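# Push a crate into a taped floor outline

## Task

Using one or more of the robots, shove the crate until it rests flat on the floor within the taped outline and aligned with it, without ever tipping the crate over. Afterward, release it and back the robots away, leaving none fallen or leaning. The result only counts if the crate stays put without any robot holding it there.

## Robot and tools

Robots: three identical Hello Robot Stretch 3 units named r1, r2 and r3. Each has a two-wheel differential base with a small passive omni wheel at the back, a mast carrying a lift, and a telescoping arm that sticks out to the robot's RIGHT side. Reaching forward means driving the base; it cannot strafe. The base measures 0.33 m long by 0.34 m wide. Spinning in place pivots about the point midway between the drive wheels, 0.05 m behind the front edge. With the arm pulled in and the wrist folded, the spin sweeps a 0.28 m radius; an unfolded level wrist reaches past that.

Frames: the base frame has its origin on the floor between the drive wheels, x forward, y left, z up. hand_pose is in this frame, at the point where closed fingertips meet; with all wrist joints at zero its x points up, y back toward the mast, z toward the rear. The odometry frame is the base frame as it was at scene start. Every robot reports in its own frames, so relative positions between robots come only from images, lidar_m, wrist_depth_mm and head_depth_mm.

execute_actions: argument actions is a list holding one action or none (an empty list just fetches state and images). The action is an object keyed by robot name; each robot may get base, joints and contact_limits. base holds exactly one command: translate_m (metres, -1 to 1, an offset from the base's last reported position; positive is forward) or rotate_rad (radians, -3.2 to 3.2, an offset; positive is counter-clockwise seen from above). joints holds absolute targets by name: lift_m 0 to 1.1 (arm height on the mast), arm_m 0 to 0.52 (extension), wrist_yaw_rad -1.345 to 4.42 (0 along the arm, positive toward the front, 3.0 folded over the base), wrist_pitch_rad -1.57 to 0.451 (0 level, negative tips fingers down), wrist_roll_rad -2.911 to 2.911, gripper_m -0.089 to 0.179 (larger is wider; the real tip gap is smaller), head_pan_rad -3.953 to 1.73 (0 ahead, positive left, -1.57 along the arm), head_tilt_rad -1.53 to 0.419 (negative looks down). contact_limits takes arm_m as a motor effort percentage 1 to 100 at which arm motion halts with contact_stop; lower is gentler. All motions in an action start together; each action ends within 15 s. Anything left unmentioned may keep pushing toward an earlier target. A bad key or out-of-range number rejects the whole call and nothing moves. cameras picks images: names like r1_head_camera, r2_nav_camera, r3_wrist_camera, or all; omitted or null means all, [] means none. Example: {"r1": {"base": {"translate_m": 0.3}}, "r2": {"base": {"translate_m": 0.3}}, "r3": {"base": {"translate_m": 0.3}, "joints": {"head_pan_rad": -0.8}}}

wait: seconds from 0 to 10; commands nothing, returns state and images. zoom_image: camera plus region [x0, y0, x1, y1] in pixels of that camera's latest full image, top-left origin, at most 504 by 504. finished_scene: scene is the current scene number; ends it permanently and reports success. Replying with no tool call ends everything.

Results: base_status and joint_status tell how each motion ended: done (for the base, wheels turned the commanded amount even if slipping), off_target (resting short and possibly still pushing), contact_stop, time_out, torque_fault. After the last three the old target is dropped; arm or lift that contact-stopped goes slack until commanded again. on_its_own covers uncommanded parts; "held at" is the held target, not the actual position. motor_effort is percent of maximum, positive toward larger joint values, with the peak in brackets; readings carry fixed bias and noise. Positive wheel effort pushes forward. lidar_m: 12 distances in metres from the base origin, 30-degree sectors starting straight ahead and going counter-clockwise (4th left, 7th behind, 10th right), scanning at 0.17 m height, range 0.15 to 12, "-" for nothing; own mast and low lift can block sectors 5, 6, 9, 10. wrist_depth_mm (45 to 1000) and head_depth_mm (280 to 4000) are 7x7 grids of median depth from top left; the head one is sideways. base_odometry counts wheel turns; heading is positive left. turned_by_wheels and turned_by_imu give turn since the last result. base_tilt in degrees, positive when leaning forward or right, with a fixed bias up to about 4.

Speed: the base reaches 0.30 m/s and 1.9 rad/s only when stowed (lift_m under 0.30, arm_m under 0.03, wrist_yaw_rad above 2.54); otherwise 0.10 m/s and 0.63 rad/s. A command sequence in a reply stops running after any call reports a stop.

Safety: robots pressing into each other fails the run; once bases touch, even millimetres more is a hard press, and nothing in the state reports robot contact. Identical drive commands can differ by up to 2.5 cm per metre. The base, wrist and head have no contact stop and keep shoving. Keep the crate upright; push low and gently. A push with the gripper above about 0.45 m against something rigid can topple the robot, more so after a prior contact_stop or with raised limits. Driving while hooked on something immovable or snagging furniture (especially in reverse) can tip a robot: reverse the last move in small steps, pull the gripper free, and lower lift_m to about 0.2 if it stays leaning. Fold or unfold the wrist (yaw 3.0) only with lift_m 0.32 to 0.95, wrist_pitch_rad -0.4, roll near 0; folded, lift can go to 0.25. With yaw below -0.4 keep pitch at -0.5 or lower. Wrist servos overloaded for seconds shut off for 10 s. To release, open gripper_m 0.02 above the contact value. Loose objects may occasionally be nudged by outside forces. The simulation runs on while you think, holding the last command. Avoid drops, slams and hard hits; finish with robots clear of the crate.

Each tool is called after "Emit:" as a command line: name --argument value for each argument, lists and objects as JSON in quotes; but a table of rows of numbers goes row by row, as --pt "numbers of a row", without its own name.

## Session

Emit:
execute_actions --actions '[]'

Scene clock: 0.00 s.
r1.base_odometry: x=+0.000 y=+0.000 heading=+0.000 (m, m, rad; r1's odometry frame)
r1.turned_by_wheels: +0.000 (rad since the last result)
r1.turned_by_imu: +0.000 (rad since the last result)
r1.base_tilt: forward=+1.9 right=-1.0 (deg)
r1.lidar_m: 1.18 1.18 2.55 2.19 2.18 2.52 2.53 0.94 2.91 2.57 2.57 2.57
r1.head_depth_mm: 1873 2836 - - - 2958 2040 / 1856 2818 - - - 2949 2042 / 1854 2806 - - - 2987 2044 / 1848 2751 - - - 3042 1966 / 1835 2746 - - - 3039 1478 / 1823 2733 - - - 2927 1483 / 1804 2706 - - - 3023 2084
r1.base_status: not commanded
r1.joint_positions: lift_m=+0.344 arm_m=+0.003 wrist_yaw_rad=+3.064 wrist_pitch_rad=-0.414 wrist_roll_rad=-0.005 gripper_m=+0.037 head_pan_rad=-0.020 head_tilt_rad=-0.016
r1.joint_status: not commanded
r1.motor_effort: left_wheel=+0 right_wheel=+0 lift_m=+31 arm_m=+0 wrist_yaw_rad=+1 wrist_pitch_rad=+6 wrist_roll_rad=+0 gripper_m=+0 head_pan_rad=+1 head_tilt_rad=+0 (%)
r1.hand_pose: x=-0.0038 y=+0.0764 z=+0.3574 quat_wxyz=(+0.172, +0.695, +0.119, +0.688) (m; r1's base frame)
r1.wrist_depth_mm: - - - - - - - / - - - - - - - / - - - - - - - / 927 898 - 829 811 797 790 / 718 687 - 672 694 645 627 / 602 589 570 558 - 548 520 / 510 504 - - 475 472 462
r2.base_odometry: x=+0.000 y=+0.000 heading=+0.000 (m, m, rad; r2's odometry frame)
r2.turned_by_wheels: +0.000 (rad since the last result)
r2.turned_by_imu: +0.000 (rad since the last result)
r2.base_tilt: forward=+0.2 right=+1.0 (deg)
r2.lidar_m: 0.92 0.85 0.87 1.09 2.31 4.34 2.00 1.27 1.31 2.58 4.49 1.39
r2.head_depth_mm: 1339 1330 1311 1305 1299 1286 1273 / 1223 1207 1196 1187 1181 1170 1159 / 1120 1110 1100 1091 1084 1076 1065 / 1033 1025 1019 1010 1006 996 990 / 957 949 945 940 933 928 922 / 899 889 885 879 873 868 860 / 842 833 829 822 818 818 810
r2.base_status: not commanded
r2.joint_positions: lift_m=+0.454 arm_m=-0.001 wrist_yaw_rad=+3.083 wrist_pitch_rad=-0.603 wrist_roll_rad=-0.009 gripper_m=+0.037 head_pan_rad=-0.004 head_tilt_rad=-0.017
r2.joint_status: not commanded
r2.motor_effort: left_wheel=+1 right_wheel=+0 lift_m=+32 arm_m=-1 wrist_yaw_rad=+1 wrist_pitch_rad=+4 wrist_roll_rad=+1 gripper_m=+0 head_pan_rad=+0 head_tilt_rad=+1 (%)
r2.hand_pose: x=-0.0097 y=+0.0531 z=+0.4276 quat_wxyz=(+0.229, +0.678, +0.192, +0.672) (m; r2's base frame)
r2.wrist_depth_mm: - - - - 961 780 646 / - - - - - 841 690 / 824 854 872 874 884 858 729 / 707 734 736 750 742 761 749 / 629 635 653 650 660 663 674 / 561 577 - - 585 587 602 / 507 - - - 524 529 537
r3.base_odometry: x=+0.000 y=+0.000 heading=+0.000 (m, m, rad; r3's odometry frame)
r3.turned_by_wheels: +0.000 (rad since the last result)
r3.turned_by_imu: +0.000 (rad since the last result)
r3.base_tilt: forward=+0.4 right=-0.5 (deg)
r3.lidar_m: 2.85 1.25 1.28 2.07 2.55 2.59 3.18 2.95 2.99 2.39 2.20 2.22
r3.head_depth_mm: 1942 2551 2576 2630 2641 2674 2261 / 1943 2755 2926 2948 2972 2953 2252 / 1915 2840 3326 3385 3396 3201 2271 / 1894 2787 3871 3828 - 3412 2305 / 1898 2789 - - - 3459 2298 / 1877 2781 - - - 3524 2336 / 1855 2747 - - - 3592 2343
r3.base_status: not commanded
r3.joint_positions: lift_m=+0.417 arm_m=-0.001 wrist_yaw_rad=+2.943 wrist_pitch_rad=-0.555 wrist_roll_rad=+0.014 gripper_m=+0.037 head_pan_rad=-0.006 head_tilt_rad=+0.012
r3.joint_status: not commanded
r3.motor_effort: left_wheel=+0 right_wheel=+0 lift_m=+25 arm_m=+0 wrist_yaw_rad=+0 wrist_pitch_rad=+6 wrist_roll_rad=+0 gripper_m=-1 head_pan_rad=+0 head_tilt_rad=+3 (%)
r3.hand_pose: x=+0.0192 y=+0.0566 z=+0.4002 quat_wxyz=(+0.261, +0.700, +0.124, +0.653) (m; r3's base frame)
r3.wrist_depth_mm: - - - - - - - / - - - - - - - / 969 - 971 979 960 990 981 / 781 759 819 814 803 818 843 / 688 685 - 682 701 699 712 / 595 592 - 604 607 608 617 / 527 543 - 539 546 545 538
pictures: r1_head_camera (sideways: a quarter turn clockwise sets it upright), r1_nav_camera (sideways: a quarter turn counterclockwise sets it upright), r1_wrist_camera, r2_head_camera (sideways: a quarter turn clockwise sets it upright), r2_nav_camera (sideways: a quarter turn counterclockwise sets it upright), r2_wrist_camera, r3_head_camera (sideways: a quarter turn clockwise sets it upright), r3_nav_camera (sideways: a quarter turn counterclockwise sets it upright), r3_wrist_camera
Images, in order (width x height): r1_head_camera 896x504, r1_nav_camera 672x504, r1_wrist_camera 644x364, r2_head_camera 896x504, r2_nav_camera 672x504, r2_wrist_camera 644x364, r3_head_camera 896x504, r3_nav_camera 672x504, r3_wrist_camera 644x364.

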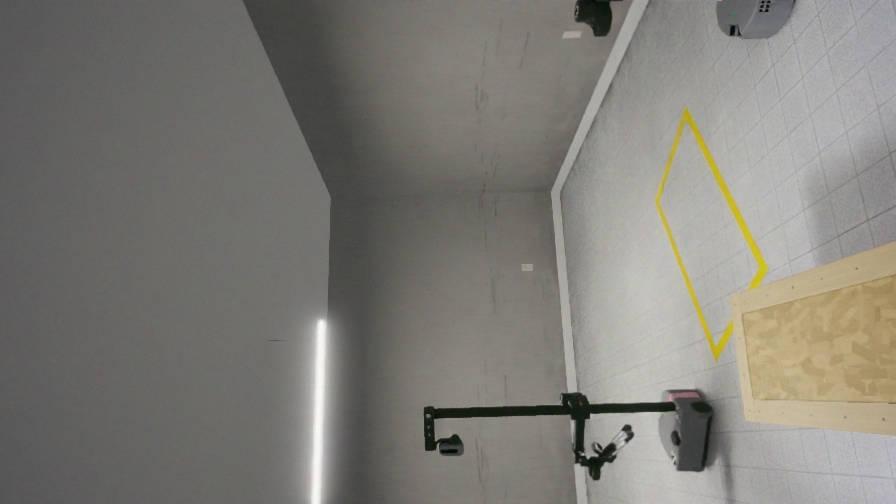

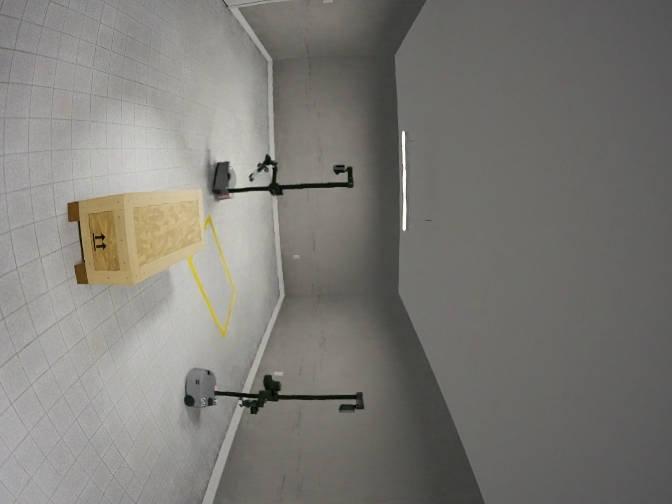

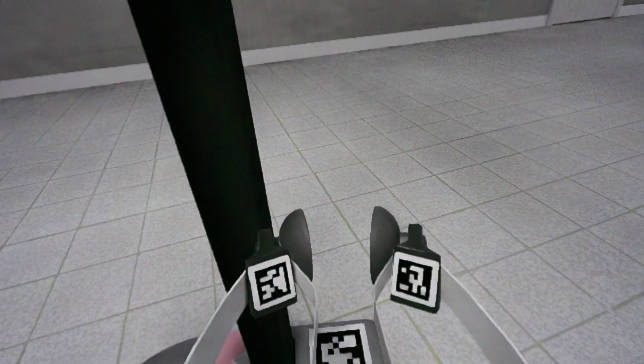

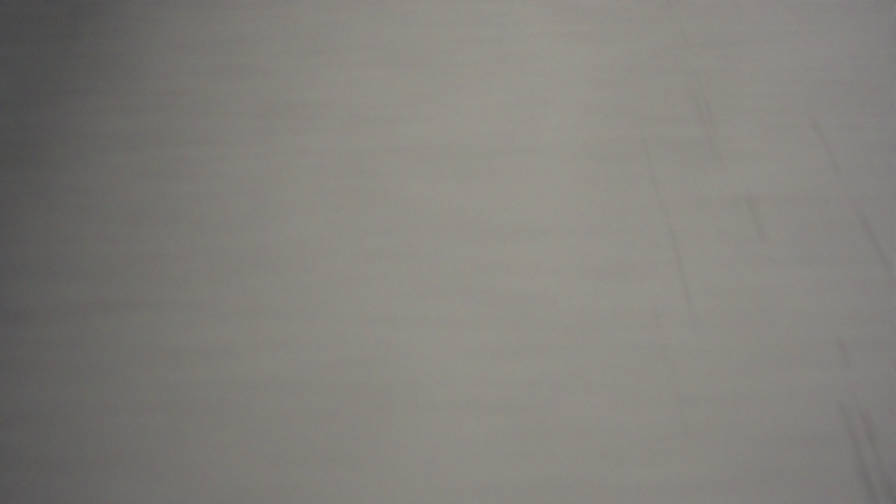

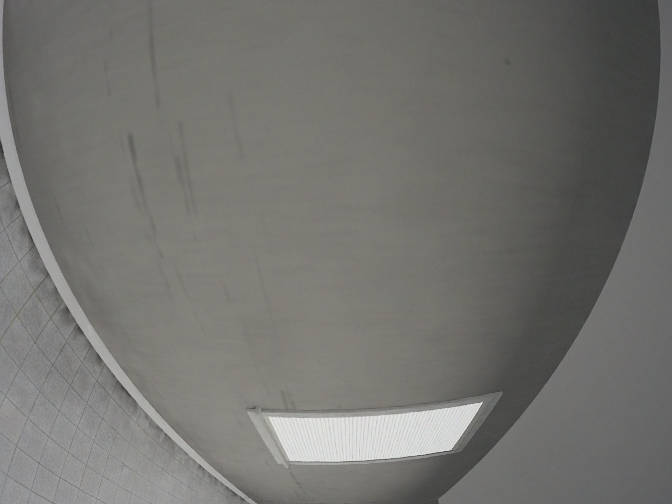

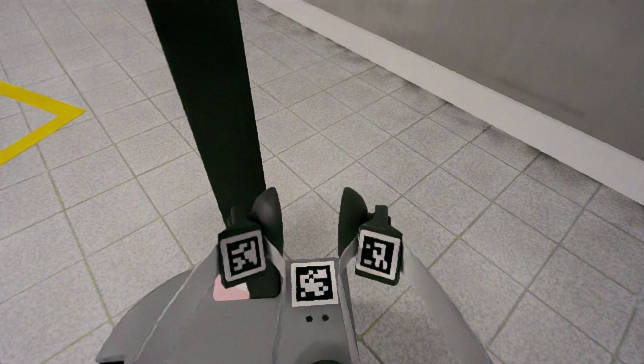

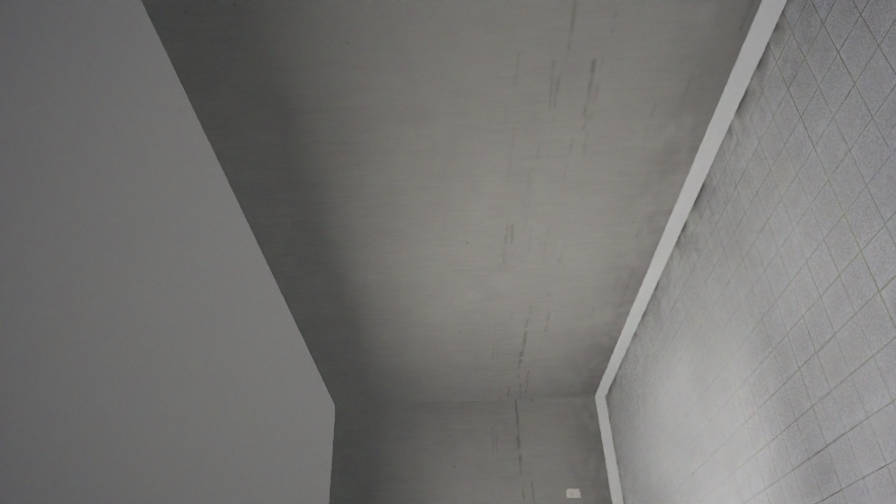

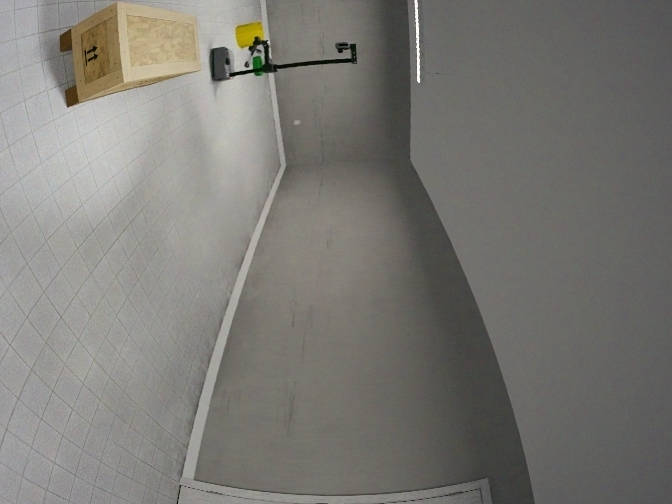

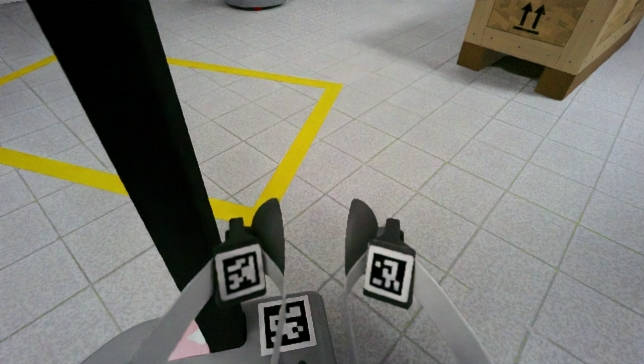

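Stow and survey.

Emit:
execute_actions --actions '[{"r1":{"joints":{"lift_m":0.28,"head_tilt_rad":-0.55,"head_pan_rad":0.0}},"r2":{"joints":{"lift_m":0.28,"head_tilt_rad":-0.7,"head_pan_rad":-2.7}},"r3":{"joints":{"lift_m":0.28,"head_tilt_rad":-0.7,"head_pan_rad":1.3}}}]' --cameras '["r1_head_camera","r2_head_camera","r3_head_camera","r1_nav_camera","r2_nav_camera","r3_nav_camera"]'

Scene clock: 6.03 s.
r1.base_odometry: x=+0.000 y=+0.000 heading=+0.000 (m, m, rad; r1's odometry frame)
r1.turned_by_wheels: +0.000 (rad since the last result)
r1.turned_by_imu: +0.000 (rad since the last result)
r1.base_tilt: forward=+1.9 right=-1.0 (deg)
r1.lidar_m: 1.17 1.18 2.55 2.19 2.18 2.52 2.53 0.94 2.91 2.57 2.56 2.57
r1.head_depth_mm: 3688 3809 3421 2434 1826 1477 1233 / - - 3626 2453 1840 1474 1230 / - - 3658 2463 1840 1468 1232 / - - 3628 2465 1577 1476 1231 / - - 3655 1730 1464 1479 1235 / - - 3244 1923 1495 1481 1232 / - - 3429 2464 1846 1487 1233
r1.base_status: not commanded
r1.joint_positions: lift_m=+0.280 arm_m=+0.003 wrist_yaw_rad=+3.064 wrist_pitch_rad=-0.414 wrist_roll_rad=-0.005 gripper_m=+0.037 head_pan_rad=-0.007 head_tilt_rad=-0.543
r1.joint_status: all done
r1.motor_effort: left_wheel=+0(0) right_wheel=+0(0) lift_m=+21(26) arm_m=+0(0) wrist_yaw_rad=+1(1) wrist_pitch_rad=+5(6) wrist_roll_rad=+0(0) gripper_m=-1(0) head_pan_rad=+3(4) head_tilt_rad=-3(24) (%)
r1.hand_pose: x=-0.0038 y=+0.0764 z=+0.2940 quat_wxyz=(+0.172, +0.695, +0.119, +0.688) (m; r1's base frame)
r1.wrist_depth_mm: - - - - - - - / - - - - - - - / - - - - 909 882 855 / 792 772 - 705 709 709 665 / 625 592 - 592 593 563 556 / 520 505 521 501 - 479 468 / 440 - - - 413 406 403
r2.base_odometry: x=+0.000 y=+0.000 heading=+0.000 (m, m, rad; r2's odometry frame)
r2.turned_by_wheels: +0.000 (rad since the last result)
r2.turned_by_imu: -0.001 (rad since the last result)
r2.base_tilt: forward=+0.2 right=+0.9 (deg)
r2.lidar_m: 0.92 0.86 0.86 1.09 2.32 4.32 2.00 1.27 1.31 2.58 4.48 1.39
r2.head_depth_mm: 3696 3899 2742 2061 1686 1409 1216 / 3576 3847 2761 2090 1692 1412 1216 / 3530 3750 2779 2102 1703 1427 1226 / 3524 3783 2753 2113 1705 1422 1228 / 3371 3676 2793 1927 1667 1432 1229 / 3372 3677 2838 1580 1665 1439 1233 / 3283 3637 2850 1563 1649 1446 1236
r2.base_status: not commanded
r2.joint_positions: lift_m=+0.280 arm_m=-0.001 wrist_yaw_rad=+3.083 wrist_pitch_rad=-0.604 wrist_roll_rad=-0.009 gripper_m=+0.037 head_pan_rad=-2.693 head_tilt_rad=-0.691
r2.joint_status: all done
r2.motor_effort: left_wheel=+1(1) right_wheel=-1(1) lift_m=+24(30) arm_m=-1(1) wrist_yaw_rad=+1(1) wrist_pitch_rad=+4(4) wrist_roll_rad=+1(1) gripper_m=+0(0) head_pan_rad=-4(48) head_tilt_rad=-4(33) (%)
r2.hand_pose: x=-0.0097 y=+0.0530 z=+0.2537 quat_wxyz=(+0.229, +0.678, +0.192, +0.672) (m; r2's base frame)
r2.wrist_depth_mm: 863 852 912 911 899 764 648 / 700 704 719 744 744 760 682 / 578 586 597 603 620 625 638 / 500 521 - 530 524 531 540 / 446 - - - 457 460 468 / - - - - 401 408 415 / - - - - 363 367 368
r3.base_odometry: x=+0.000 y=+0.000 heading=+0.000 (m, m, rad; r3's odometry frame)
r3.turned_by_wheels: +0.000 (rad since the last result)
r3.turned_by_imu: -0.001 (rad since the last result)
r3.base_tilt: forward=+0.4 right=-0.5 (deg)
r3.lidar_m: 2.86 1.25 1.28 2.07 2.55 2.59 3.18 2.95 2.99 2.38 2.20 2.22
r3.head_depth_mm: - 3432 2458 1813 1576 1345 1167 / - 3469 2483 1952 1593 1351 1173 / 3877 3567 2541 1965 1602 1354 1182 / 3433 3584 2598 1978 1627 1364 1191 / 3103 3267 2410 2001 1644 1385 1193 / 2794 3000 2179 2035 1654 1392 1207 / 2577 2701 2686 2059 1669 1399 1234
r3.base_status: not commanded
r3.joint_positions: lift_m=+0.280 arm_m=-0.001 wrist_yaw_rad=+2.943 wrist_pitch_rad=-0.555 wrist_roll_rad=+0.014 gripper_m=+0.037 head_pan_rad=+1.293 head_tilt_rad=-0.691
r3.joint_status: all done
r3.motor_effort: left_wheel=+0(0) right_wheel=+0(0) lift_m=+22(21) arm_m=+0(0) wrist_yaw_rad=+0(1) wrist_pitch_rad=+6(6) wrist_roll_rad=+0(0) gripper_m=+0(0) head_pan_rad=+5(56) head_tilt_rad=-4(35) (%)
r3.hand_pose: x=+0.0192 y=+0.0566 z=+0.2632 quat_wxyz=(+0.261, +0.700, +0.124, +0.653) (m; r3's base frame)
r3.wrist_depth_mm: - - - - - - - / 906 - 917 888 925 949 953 / 707 - 725 730 734 746 744 / 592 572 593 606 609 608 629 / 503 527 - 539 533 518 517 / - - - - 446 453 458 / - - - - 402 406 401
pictures: r1_head_camera (sideways: a quarter turn clockwise sets it upright), r1_nav_camera (sideways: a quarter turn counterclockwise sets it upright), r2_head_camera (sideways: a quarter turn clockwise sets it upright), r2_nav_camera (sideways: a quarter turn counterclockwise sets it upright), r3_head_camera (sideways: a quarter turn clockwise sets it upright), r3_nav_camera (sideways: a quarter turn counterclockwise sets it upright)
Images, in order (width x height): r1_head_camera 896x504, r1_nav_camera 672x504, r2_head_camera 896x504, r2_nav_camera 672x504, r3_head_camera 896x504, r3_nav_camera 672x504.

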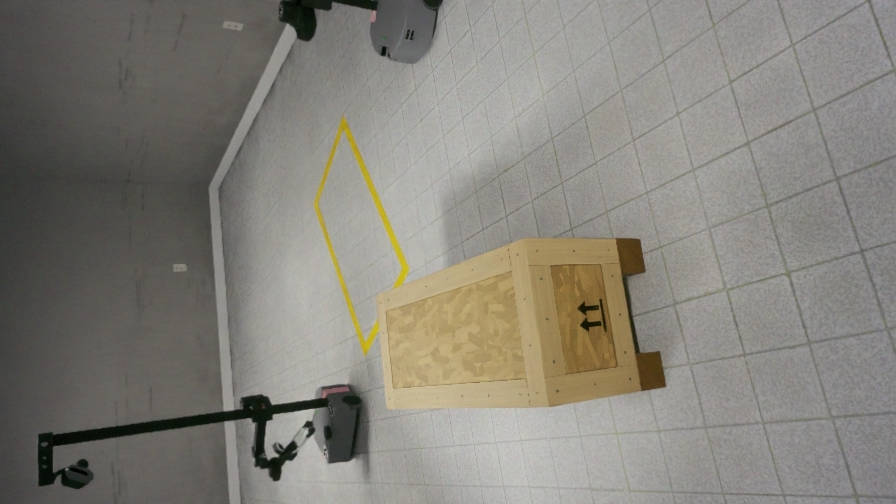

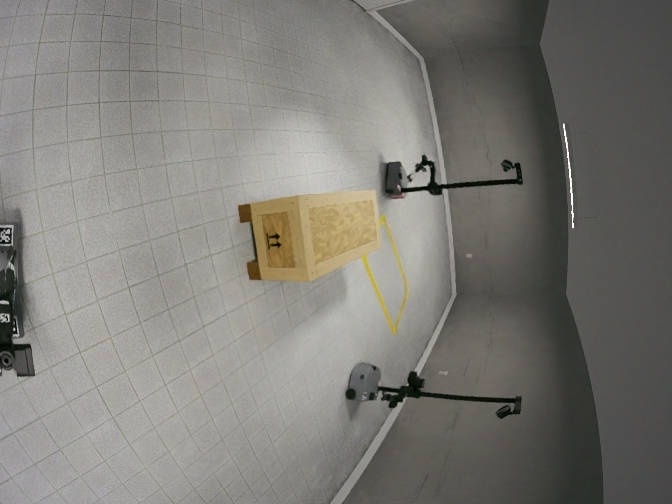

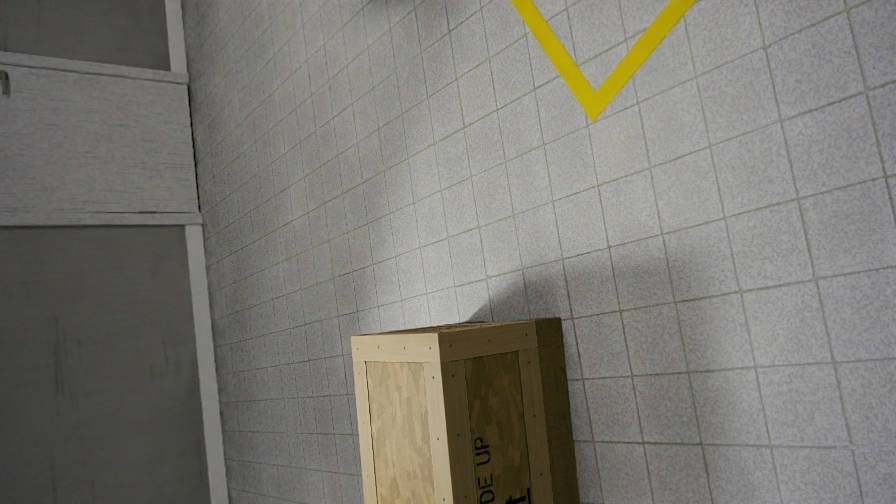

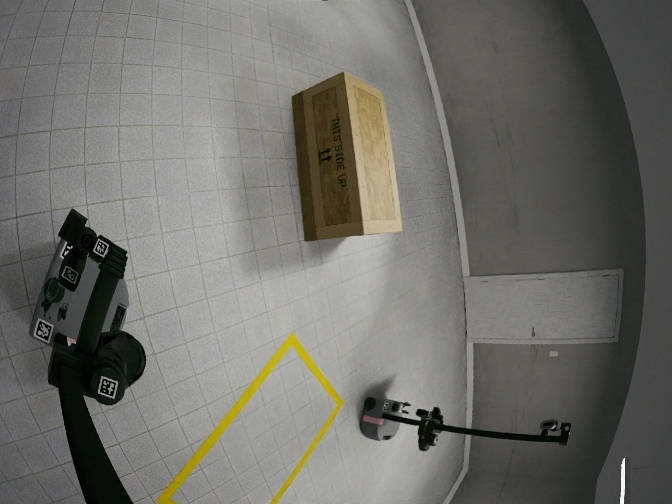

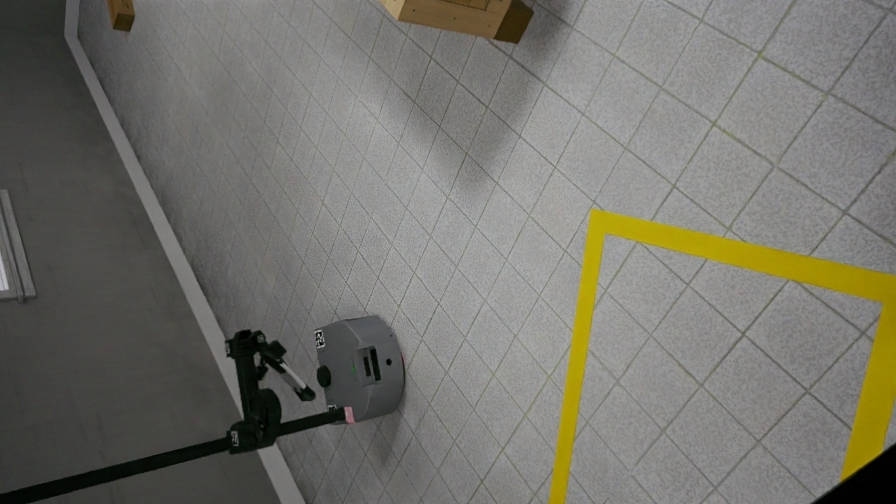

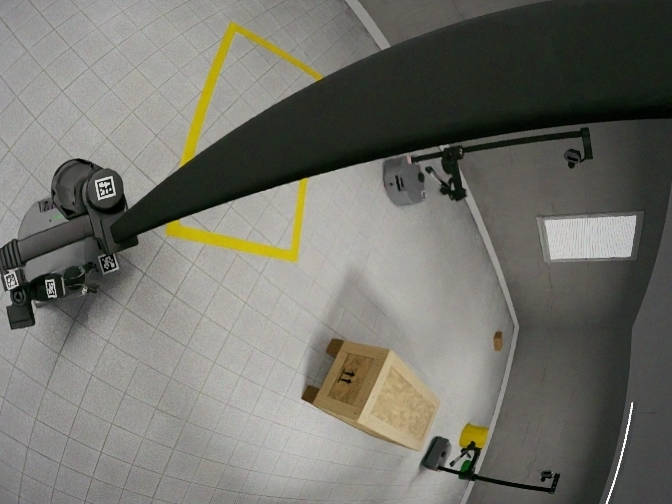

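Emit:
execute_actions --actions '[{"r1":{"base":{"rotate_rad":0.57}},"r3":{"base":{"rotate_rad":0.35},"joints":{"head_pan_rad":0.5,"wrist_yaw_rad":3.03}},"r2":{"base":{"translate_m":0.3},"joints":{"head_pan_rad":-2.6,"head_tilt_rad":-0.6}}}]' --cameras '[]'

Emit:
execute_actions --actions '[{"r1":{"base":{"translate_m":0.95},"joints":{"head_pan_rad":-0.6,"head_tilt_rad":-0.9}},"r3":{"base":{"translate_m":0.95},"joints":{"head_tilt_rad":-0.9}}}]' --cameras '["r1_head_camera","r2_head_camera","r3_head_camera"]'

Scene clock: 50.47 s.
r1.base_odometry: x=+0.000 y=+0.000 heading=+0.570 (m, m, rad; r1's odometry frame)
r1.turned_by_wheels: +0.570 (rad since the last result)
r1.turned_by_imu: +0.570 (rad since the last result)
r1.base_tilt: forward=+1.9 right=-1.0 (deg)
r1.lidar_m: 4.09 2.49 2.18 2.19 2.58 2.53 0.94 2.92 2.57 2.57 2.61 1.18
r1.head_depth_mm: - - 3371 1723 1391 1461 1227 / - - 3205 2435 1477 1472 1232 / - - 3640 2449 1827 1478 1231 / - - 3646 2447 1834 1479 1227 / - - 3618 2444 1838 1481 1233 / - - 3658 2455 1857 1476 1235 / 3267 3408 3425 2454 1851 1480 1239
r1.base_status: done
r1.joint_positions: lift_m=+0.280 arm_m=+0.003 wrist_yaw_rad=+3.064 wrist_pitch_rad=-0.414 wrist_roll_rad=-0.005 gripper_m=+0.037 head_pan_rad=-0.007 head_tilt_rad=-0.544
r1.joint_status: not commanded
r1.motor_effort: left_wheel=-2(10) right_wheel=+2(7) lift_m=+21(21) arm_m=+0(0) wrist_yaw_rad=+1(0) wrist_pitch_rad=+6(5) wrist_roll_rad=+0(0) gripper_m=-1(1) head_pan_rad=+3(4) head_tilt_rad=-3(3) (%)
r1.hand_pose: x=-0.0038 y=+0.0764 z=+0.2940 quat_wxyz=(+0.172, +0.695, +0.119, +0.688) (m; r1's base frame)
r1.wrist_depth_mm: - - - - - - - / - - - - - - - / - - - - 940 907 848 / 781 771 - 739 705 680 666 / 612 611 - 583 587 566 546 / 519 510 516 507 - 471 466 / 444 - - - 409 405 402
r2.base_odometry: x=+0.300 y=+0.000 heading=+0.000 (m, m, rad; r2's odometry frame)
r2.turned_by_wheels: +0.000 (rad since the last result)
r2.turned_by_imu: +0.001 (rad since the last result)
r2.base_tilt: forward=+0.3 right=+0.9 (deg)
r2.lidar_m: 0.66 0.61 0.62 0.79 1.67 4.49 2.34 1.52 1.57 2.62 4.31 0.99
r2.head_depth_mm: 3749 - 3313 2373 1842 1502 1269 / 3745 - 3287 2372 1844 1508 1277 / 3664 - 3297 2390 1846 1513 1283 / 3648 3975 3356 1831 1853 1523 1283 / 3536 3909 3429 1812 1879 1524 1290 / 3569 3879 3435 1819 1880 1537 1299 / 3479 3842 3472 1809 1879 1542 1288
r2.base_status: done
r2.joint_positions: lift_m=+0.280 arm_m=-0.001 wrist_yaw_rad=+3.083 wrist_pitch_rad=-0.604 wrist_roll_rad=-0.009 gripper_m=+0.037 head_pan_rad=-2.607 head_tilt_rad=-0.605
r2.joint_status: all done
r2.motor_effort: left_wheel=+1(11) right_wheel=+1(7) lift_m=+24(24) arm_m=-1(2) wrist_yaw_rad=+1(1) wrist_pitch_rad=+4(4) wrist_roll_rad=+1(1) gripper_m=+0(2) head_pan_rad=+2(17) head_tilt_rad=+3(13) (%)
r2.hand_pose: x=-0.0097 y=+0.0530 z=+0.2537 quat_wxyz=(+0.229, +0.678, +0.192, +0.672) (m; r2's base frame)
r2.wrist_depth_mm: 849 877 895 865 706 573 475 / 685 705 721 728 711 601 509 / 576 595 602 610 623 602 524 / 495 522 - 540 524 530 531 / 446 - - - 455 464 464 / - - - - 403 407 414 / - - - - 360 367 371
r3.base_odometry: x=+0.000 y=+0.000 heading=+0.350 (m, m, rad; r3's odometry frame)
r3.turned_by_wheels: +0.350 (rad since the last result)
r3.turned_by_imu: +0.344 (rad since the last result)
r3.base_tilt: forward=+0.4 right=-0.6 (deg)
r3.lidar_m: 3.37 1.25 2.37 2.56 2.56 2.92 2.96 2.95 2.61 2.20 2.20 2.54
r3.head_depth_mm: - 3063 2490 1944 1570 1349 1164 / - 3135 1824 1712 1598 1351 1170 / - 3551 1784 1573 1615 1363 1176 / - 3626 2558 1676 1623 1370 1189 / - 3678 2601 1990 1640 1379 1192 / - 3795 2610 2021 1644 1384 1199 / - 3807 2667 2058 1671 1401 1213
r3.base_status: done
r3.joint_positions: lift_m=+0.280 arm_m=-0.001 wrist_yaw_rad=+3.028 wrist_pitch_rad=-0.555 wrist_roll_rad=+0.014 gripper_m=+0.037 head_pan_rad=+0.507 head_tilt_rad=-0.692
r3.joint_status: all done
r3.motor_effort: left_wheel=-2(10) right_wheel=+3(10) lift_m=+22(22) arm_m=+0(0) wrist_yaw_rad=+1(0) wrist_pitch_rad=+6(6) wrist_roll_rad=+0(0) gripper_m=+0(0) head_pan_rad=-5(52) head_tilt_rad=-3(5) (%)
r3.hand_pose: x=+0.0020 y=+0.0593 z=+0.2632 quat_wxyz=(+0.234, +0.694, +0.154, +0.663) (m; r3's base frame)
r3.wrist_depth_mm: - - - - - - - / 914 894 893 935 924 950 920 / 715 699 724 719 736 734 741 / 580 588 595 595 618 603 618 / 511 519 - - 523 514 523 / - - - - 456 454 454 / - - - - 397 403 401
pictures: none
No camera images: the call's "cameras" was empty. Leave "cameras" out to get every camera's image.

Scene clock: 55.40 s.
r1.base_odometry: x=+0.800 y=+0.513 heading=+0.570 (m, m, rad; r1's odometry frame)
r1.turned_by_wheels: +0.000 (rad since the last result)
r1.turned_by_imu: -0.002 (rad since the last result)
r1.base_tilt: forward=+1.9 right=-1.0 (deg)
r1.lidar_m: 3.65 2.18 1.91 1.92 2.26 3.40 1.89 3.24 2.83 0.51 0.39 0.61
r1.head_depth_mm: 3184 2419 1942 1142 983 1128 1095 / 3161 2423 1368 1147 983 1012 1102 / 3152 2411 1359 1140 1041 1161 1107 / 3149 2415 1783 1492 1382 1221 1090 / 3162 2403 1884 1616 1395 1221 1088 / 2975 1540 1723 1614 1396 1221 1089 / 3141 2320 1785 1621 1391 1220 1088
r1.base_status: done
r1.joint_positions: lift_m=+0.280 arm_m=+0.003 wrist_yaw_rad=+3.064 wrist_pitch_rad=-0.414 wrist_roll_rad=-0.005 gripper_m=+0.037 head_pan_rad=-0.593 head_tilt_rad=-0.889
r1.joint_status: all done
r1.motor_effort: left_wheel=-2(10) right_wheel=+3(11) lift_m=+21(21) arm_m=+1(0) wrist_yaw_rad=+1(0) wrist_pitch_rad=+5(5) wrist_roll_rad=+0(0) gripper_m=+0(0) head_pan_rad=-2(28) head_tilt_rad=-4(21) (%)
r1.hand_pose: x=-0.0038 y=+0.0764 z=+0.2940 quat_wxyz=(+0.172, +0.695, +0.119, +0.688) (m; r1's base frame)
r1.wrist_depth_mm: - - - - - - - / - - - - - - - / - - - - 915 905 870 / 809 759 - 747 712 688 661 / 615 620 - 582 592 549 539 / 525 506 517 514 - 466 461 / 434 - - - 417 407 410
r2.base_odometry: x=+0.300 y=+0.000 heading=+0.000 (m, m, rad; r2's odometry frame)
r2.turned_by_wheels: +0.000 (rad since the last result)
r2.turned_by_imu: -0.001 (rad since the last result)
r2.base_tilt: forward=+0.2 right=+0.9 (deg)
r2.lidar_m: 0.66 0.61 0.62 0.79 1.67 4.51 4.47 1.52 1.57 3.14 4.33 1.00
r2.head_depth_mm: 3725 - 3270 2356 1825 1501 1272 / 3608 3986 2437 2320 1850 1510 1274 / 3658 - 3359 2392 1840 1511 1283 / 3628 3957 3371 1824 1855 1522 1288 / 3569 3981 3385 1825 1872 1530 1284 / 3537 3900 3381 1816 1884 1540 1299 / 3481 3895 3429 1802 1878 1540 1302
r2.base_status: not commanded
r2.joint_positions: lift_m=+0.280 arm_m=-0.001 wrist_yaw_rad=+3.083 wrist_pitch_rad=-0.604 wrist_roll_rad=-0.009 gripper_m=+0.037 head_pan_rad=-2.607 head_tilt_rad=-0.605
r2.joint_status: not commanded
r2.motor_effort: left_wheel=+1(0) right_wheel=+0(1) lift_m=+24(24) arm_m=-1(1) wrist_yaw_rad=+1(1) wrist_pitch_rad=+4(4) wrist_roll_rad=+0(1) gripper_m=+1(0) head_pan_rad=+4(3) head_tilt_rad=+3(3) (%)
r2.hand_pose: x=-0.0097 y=+0.0530 z=+0.2537 quat_wxyz=(+0.229, +0.678, +0.192, +0.672) (m; r2's base frame)
r2.wrist_depth_mm: 859 867 903 877 707 570 477 / 699 703 727 728 717 610 507 / 573 585 597 603 619 603 528 / 498 520 - 528 523 537 524 / 447 - - - 461 463 469 / - - - - 403 410 412 / - - - - 361 369 370
r3.base_odometry: x=+0.892 y=+0.326 heading=+0.350 (m, m, rad; r3's odometry frame)
r3.turned_by_wheels: +0.000 (rad since the last result)
r3.turned_by_imu: -0.003 (rad since the last result)
r3.base_tilt: forward=+0.4 right=-0.6 (deg)
r3.lidar_m: 1.43 0.62 0.46 0.70 2.82 3.22 3.85 3.86 2.28 1.95 1.95 2.23
r3.head_depth_mm: 2814 1621 1750 1578 1381 1222 1100 / 2846 1553 1747 1595 1385 1230 1105 / 2861 2300 1837 1616 1408 1242 1118 / 2979 2322 1377 1376 1385 1244 1115 / 3012 2367 1359 1157 1069 1204 1123 / 3076 2382 1366 1161 1004 1169 1138 / 3169 2423 1962 1172 1014 1226 1143
r3.base_status: done
r3.joint_positions: lift_m=+0.280 arm_m=-0.001 wrist_yaw_rad=+3.028 wrist_pitch_rad=-0.555 wrist_roll_rad=+0.014 gripper_m=+0.037 head_pan_rad=+0.507 head_tilt_rad=-0.889
r3.joint_status: all done
r3.motor_effort: left_wheel=-1(9) right_wheel=+3(13) lift_m=+22(23) arm_m=+0(0) wrist_yaw_rad=+3(1) wrist_pitch_rad=+6(6) wrist_roll_rad=+0(0) gripper_m=+0(0) head_pan_rad=-4(6) head_tilt_rad=-6(19) (%)
r3.hand_pose: x=+0.0019 y=+0.0593 z=+0.2632 quat_wxyz=(+0.233, +0.694, +0.154, +0.663) (m; r3's base frame)
r3.wrist_depth_mm: - - - - 571 461 514 / 874 888 918 903 593 529 604 / 703 702 720 742 626 624 686 / 574 598 600 600 597 604 617 / 508 527 - - 532 513 522 / - - - - 454 456 460 / - - - - 395 397 406
pictures: r1_head_camera (sideways: a quarter turn clockwise sets it upright), r2_head_camera (sideways: a quarter turn clockwise sets it upright), r3_head_camera (sideways: a quarter turn clockwise sets it upright)
Images, in order (width x height): r1_head_camera 896x504, r2_head_camera 896x504, r3_head_camera 896x504.

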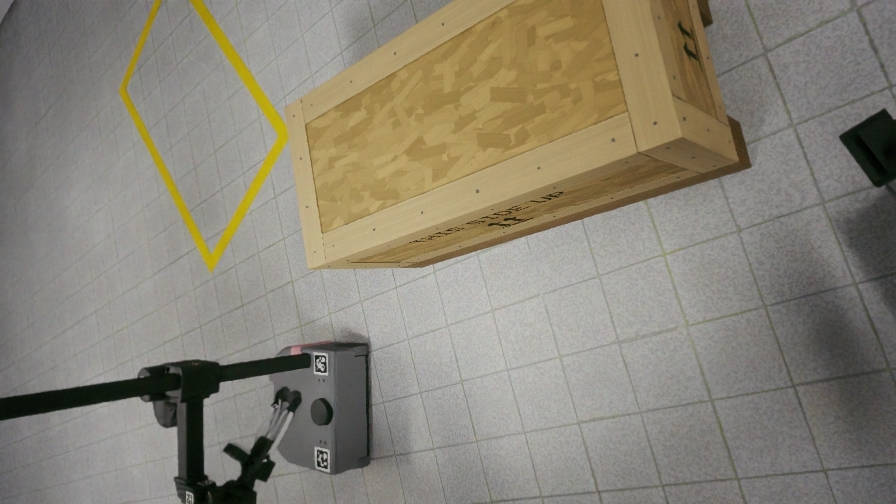

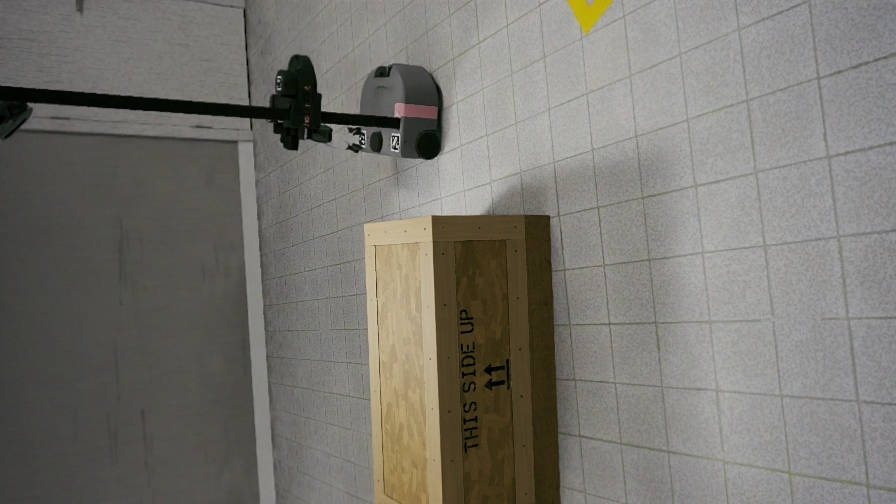

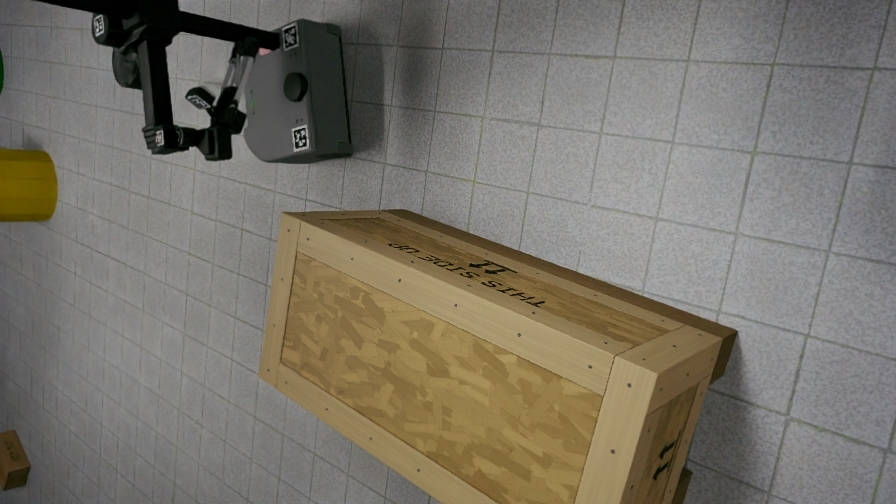

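Emit:
execute_actions --actions '[{"r1":{"base":{"translate_m":0.37}},"r3":{"base":{"translate_m":0.43}}}]' --cameras '[]'

Emit:
execute_actions --actions '[{"r1":{"base":{"rotate_rad":1.23},"joints":{"head_pan_rad":-3.14,"head_tilt_rad":-1.0}},"r3":{"base":{"rotate_rad":-1.39},"joints":{"head_pan_rad":-3.14,"head_tilt_rad":-1.0}}}]' --cameras '["r1_head_camera","r2_head_camera","r3_head_camera"]'

Scene clock: 66.50 s.
r1.base_odometry: x=+1.111 y=+0.712 heading=+0.570 (m, m, rad; r1's odometry frame)
r1.turned_by_wheels: +0.000 (rad since the last result)
r1.turned_by_imu: -0.001 (rad since the last result)
r1.base_tilt: forward=+1.9 right=-1.0 (deg)
r1.lidar_m: 0.69 2.06 1.80 1.81 2.13 3.76 2.26 3.34 0.38 0.38 0.47 0.66
r1.head_depth_mm: 3173 2431 1947 1147 983 905 965 / 3178 2442 1953 1141 1080 1163 1102 / 3163 2410 1941 1587 1367 1230 1111 / 3196 2408 1933 1584 1378 1224 1092 / 646 2178 1097 1175 1280 1229 1094 / 3130 2408 1941 1359 1278 1222 1089 / 3151 2387 1933 1051 1393 1227 1089
r1.base_status: done
r1.joint_positions: lift_m=+0.280 arm_m=+0.003 wrist_yaw_rad=+3.064 wrist_pitch_rad=-0.414 wrist_roll_rad=-0.005 gripper_m=+0.037 head_pan_rad=-0.593 head_tilt_rad=-0.890
r1.joint_status: not commanded
r1.motor_effort: left_wheel=-2(10) right_wheel=+2(10) lift_m=+21(22) arm_m=+1(0) wrist_yaw_rad=+1(0) wrist_pitch_rad=+6(5) wrist_roll_rad=+0(0) gripper_m=+0(0) head_pan_rad=-2(3) head_tilt_rad=-4(4) (%)
r1.hand_pose: x=-0.0038 y=+0.0764 z=+0.2940 quat_wxyz=(+0.172, +0.695, +0.119, +0.688) (m; r1's base frame)
r1.wrist_depth_mm: - - - - - - - / - - - - - - - / - - - - 943 926 870 / 797 791 - 728 703 699 689 / 628 607 - 590 598 557 562 / 514 502 531 513 - 475 463 / 443 - - - 415 402 399
r2.base_odometry: x=+0.300 y=+0.000 heading=+0.000 (m, m, rad; r2's odometry frame)
r2.turned_by_wheels: +0.000 (rad since the last result)
r2.turned_by_imu: -0.001 (rad since the last result)
r2.base_tilt: forward=+0.2 right=+1.0 (deg)
r2.lidar_m: 0.66 0.61 0.62 0.79 1.67 4.52 4.48 1.53 1.56 3.14 4.31 1.00
r2.head_depth_mm: 3702 - 3259 2359 1837 1498 1267 / 3672 - 3309 2363 1845 1506 1272 / 3659 - 3164 2393 1849 1512 1273 / 3608 3912 2643 1823 1866 1520 1278 / 3622 3948 3422 1831 1860 1531 1289 / 3578 3883 3372 1811 1878 1531 1295 / 3538 3874 3090 1803 1886 1539 1302
r2.base_status: not commanded
r2.joint_positions: lift_m=+0.280 arm_m=-0.001 wrist_yaw_rad=+3.083 wrist_pitch_rad=-0.604 wrist_roll_rad=-0.009 gripper_m=+0.037 head_pan_rad=-2.607 head_tilt_rad=-0.605
r2.joint_status: not commanded
r2.motor_effort: left_wheel=+0(0) right_wheel=+1(1) lift_m=+24(24) arm_m=-1(1) wrist_yaw_rad=+0(1) wrist_pitch_rad=+4(4) wrist_roll_rad=+1(1) gripper_m=+0(0) head_pan_rad=+3(4) head_tilt_rad=+2(3) (%)
r2.hand_pose: x=-0.0097 y=+0.0530 z=+0.2537 quat_wxyz=(+0.229, +0.678, +0.192, +0.672) (m; r2's base frame)
r2.wrist_depth_mm: 849 862 912 879 703 564 479 / 701 695 717 728 713 610 509 / 578 583 598 605 609 610 527 / 498 521 - 532 521 529 528 / 449 - - - 459 464 465 / - - - - 406 410 414 / - - - - 362 366 369
r3.base_odometry: x=+1.296 y=+0.473 heading=+0.350 (m, m, rad; r3's odometry frame)
r3.turned_by_wheels: +0.000 (rad since the last result)
r3.turned_by_imu: -0.002 (rad since the last result)
r3.base_tilt: forward=+0.4 right=-0.6 (deg)
r3.lidar_m: 0.67 0.67 0.48 0.42 0.42 3.38 4.27 3.86 2.14 1.83 1.83 2.09
r3.head_depth_mm: 2863 2240 1025 1185 1330 1229 1099 / 2852 2273 1876 1317 1283 1231 1105 / 2726 2293 1912 1052 1274 1241 1112 / 2717 2323 1904 1600 1413 1248 1122 / 3017 2362 1935 1540 1346 1262 1127 / 3057 2398 1948 1162 1051 1113 1123 / 3164 2419 1966 1170 1016 917 955
r3.base_status: done
r3.joint_positions: lift_m=+0.280 arm_m=-0.001 wrist_yaw_rad=+3.029 wrist_pitch_rad=-0.555 wrist_roll_rad=+0.014 gripper_m=+0.037 head_pan_rad=+0.507 head_tilt_rad=-0.889
r3.joint_status: not commanded
r3.motor_effort: left_wheel=-1(9) right_wheel=+2(11) lift_m=+22(22) arm_m=+0(0) wrist_yaw_rad=+2(1) wrist_pitch_rad=+6(6) wrist_roll_rad=+0(0) gripper_m=+1(1) head_pan_rad=-4(5) head_tilt_rad=-3(3) (%)
r3.hand_pose: x=+0.0019 y=+0.0593 z=+0.2632 quat_wxyz=(+0.233, +0.694, +0.154, +0.663) (m; r3's base frame)
r3.wrist_depth_mm: - - 438 466 519 577 634 / 891 881 479 516 579 633 873 / 693 698 540 595 664 710 741 / 589 596 603 609 605 611 596 / 502 524 - - 532 519 528 / - - - - 453 446 445 / - - - - 394 401 400
pictures: none
No camera images: the call's "cameras" was empty. Leave "cameras" out to get every camera's image.

Scene clock: 68.67 s.
r1.base_odometry: x=+1.111 y=+0.712 heading=+1.800 (m, m, rad; r1's odometry frame)
r1.turned_by_wheels: +1.230 (rad since the last result)
r1.turned_by_imu: +1.229 (rad since the last result)
r1.base_tilt: forward=+1.9 right=-1.1 (deg)
r1.lidar_m: 1.81 1.85 2.42 3.77 2.26 3.11 0.38 0.39 0.55 0.55 2.72 1.91
r1.head_depth_mm: 2516 2067 1749 1508 1336 1217 1053 / 2523 2063 1752 1509 1329 1211 1050 / 2532 2066 1746 1513 1330 - - / 2509 2060 1734 1077 978 - - / 2503 2063 1730 1054 964 1209 - / 2478 2053 1734 1055 964 1193 - / 2115 2055 1734 1052 967 1188 1074
r1.base_status: done
r1.joint_positions: lift_m=+0.280 arm_m=+0.003 wrist_yaw_rad=+3.064 wrist_pitch_rad=-0.414 wrist_roll_rad=-0.005 gripper_m=+0.037 head_pan_rad=-3.133 head_tilt_rad=-0.988
r1.joint_status: all done
r1.motor_effort: left_wheel=-2(11) right_wheel=+2(9) lift_m=+21(21) arm_m=+0(0) wrist_yaw_rad=-1(0) wrist_pitch_rad=+6(6) wrist_roll_rad=+0(0) gripper_m=+0(0) head_pan_rad=-1(30) head_tilt_rad=-5(13) (%)
r1.hand_pose: x=-0.0038 y=+0.0764 z=+0.2940 quat_wxyz=(+0.172, +0.695, +0.119, +0.688) (m; r1's base frame)
r1.wrist_depth_mm: - - - - - - - / - - - - - - - / - - - - 926 893 859 / 800 796 - 731 726 688 671 / 616 609 - 595 585 556 550 / 509 504 518 505 - 470 462 / 440 - - - 416 410 400
r2.base_odometry: x=+0.300 y=+0.000 heading=+0.000 (m, m, rad; r2's odometry frame)
r2.turned_by_wheels: +0.000 (rad since the last result)
r2.turned_by_imu: +0.000 (rad since the last result)
r2.base_tilt: forward=+0.3 right=+0.9 (deg)
r2.lidar_m: 0.66 0.61 0.62 0.79 1.68 4.51 4.48 1.53 1.57 3.14 4.31 0.99
r2.head_depth_mm: 3717 - 3267 2362 1841 1510 1274 / 3644 - 3275 2357 1841 1513 1273 / 3643 - 3324 2382 1846 1517 1282 / 3680 3939 3037 1826 1855 1515 1285 / 3546 3859 3177 1827 1874 1535 1293 / 3544 3889 3447 1828 1867 1529 1292 / 3536 3854 3093 1815 1873 1541 1299
r2.base_status: not commanded
r2.joint_positions: lift_m=+0.280 arm_m=-0.001 wrist_yaw_rad=+3.083 wrist_pitch_rad=-0.604 wrist_roll_rad=-0.009 gripper_m=+0.037 head_pan_rad=-2.607 head_tilt_rad=-0.605
r2.joint_status: not commanded
r2.motor_effort: left_wheel=+1(1) right_wheel=+0(1) lift_m=+24(24) arm_m=-1(1) wrist_yaw_rad=+0(1) wrist_pitch_rad=+4(4) wrist_roll_rad=+1(1) gripper_m=+0(1) head_pan_rad=+3(4) head_tilt_rad=+2(2) (%)
r2.hand_pose: x=-0.0097 y=+0.0530 z=+0.2537 quat_wxyz=(+0.229, +0.678, +0.192, +0.672) (m; r2's base frame)
r2.wrist_depth_mm: 858 870 907 870 711 572 481 / 686 694 726 731 713 602 509 / 571 588 595 603 613 601 531 / 499 512 - 536 523 533 528 / 445 - - - 460 462 465 / - - - - 403 406 414 / - - - - 361 367 369
r3.base_odometry: x=+1.296 y=+0.473 heading=-1.040 (m, m, rad; r3's odometry frame)
r3.turned_by_wheels: -1.390 (rad since the last result)
r3.turned_by_imu: -1.367 (rad since the last result)
r3.base_tilt: forward=+0.4 right=-0.5 (deg)
r3.lidar_m: 1.83 1.87 2.38 0.67 0.61 0.44 0.42 2.99 3.83 4.25 2.89 1.96
r3.head_depth_mm: 2331 1966 1677 1036 1020 1211 - / 2355 1974 1686 1044 1019 - - / 2318 1995 1710 1050 1013 1255 - / 2121 2001 1727 1054 1007 1234 - / 2373 2029 1745 1520 1366 1223 - / 2438 2072 1760 1540 1365 1230 1116 / 2505 2088 1766 1551 1376 1244 1126
r3.base_status: done
r3.joint_positions: lift_m=+0.280 arm_m=-0.001 wrist_yaw_rad=+3.029 wrist_pitch_rad=-0.555 wrist_roll_rad=+0.014 gripper_m=+0.037 head_pan_rad=-3.133 head_tilt_rad=-0.988
r3.joint_status: all done
r3.motor_effort: left_wheel=+2(11) right_wheel=-3(9) lift_m=+23(22) arm_m=+0(0) wrist_yaw_rad=+2(1) wrist_pitch_rad=+6(6) wrist_roll_rad=+0(0) gripper_m=+1(1) head_pan_rad=-4(56) head_tilt_rad=-4(16) (%)
r3.hand_pose: x=+0.0019 y=+0.0593 z=+0.2632 quat_wxyz=(+0.233, +0.694, +0.154, +0.663) (m; r3's base frame)
r3.wrist_depth_mm: 629 - 715 - - - - / 624 833 604 921 945 950 960 / 606 709 667 737 756 745 733 / 560 587 585 592 601 615 601 / 504 514 - - 526 533 523 / - - - - 450 458 452 / - - - - 400 399 401
pictures: r1_head_camera (sideways: a quarter turn clockwise sets it upright), r2_head_camera (sideways: a quarter turn clockwise sets it upright), r3_head_camera (sideways: a quarter turn clockwise sets it upright)
Images, in order (width x height): r1_head_camera 896x504, r2_head_camera 896x504, r3_head_camera 896x504.

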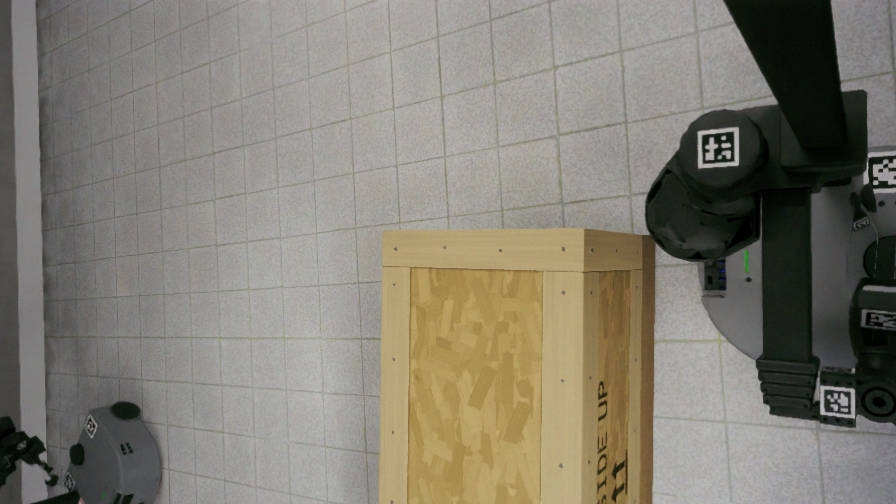

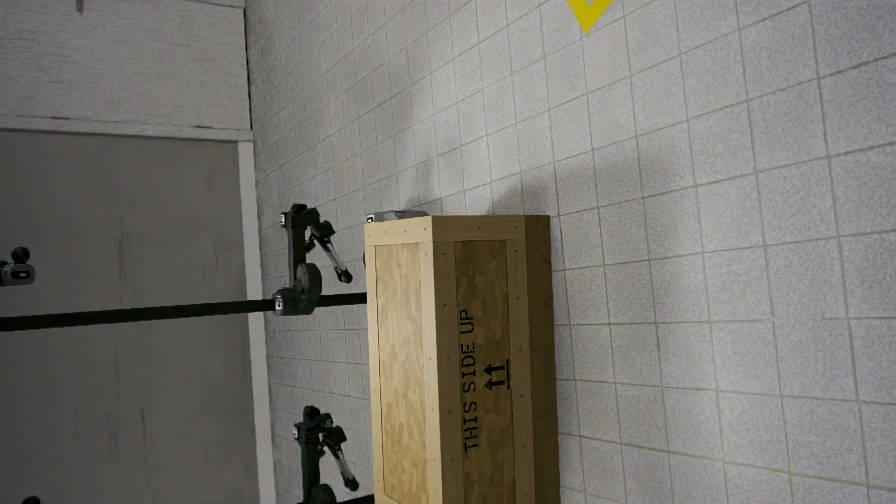

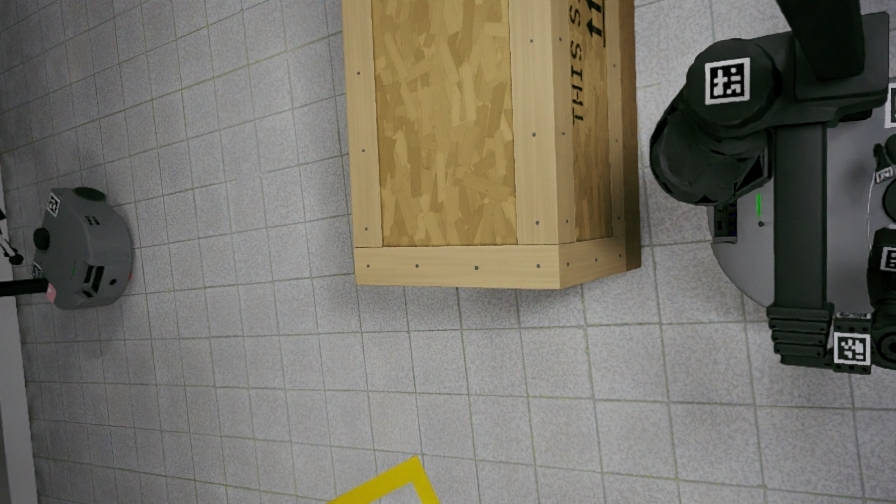

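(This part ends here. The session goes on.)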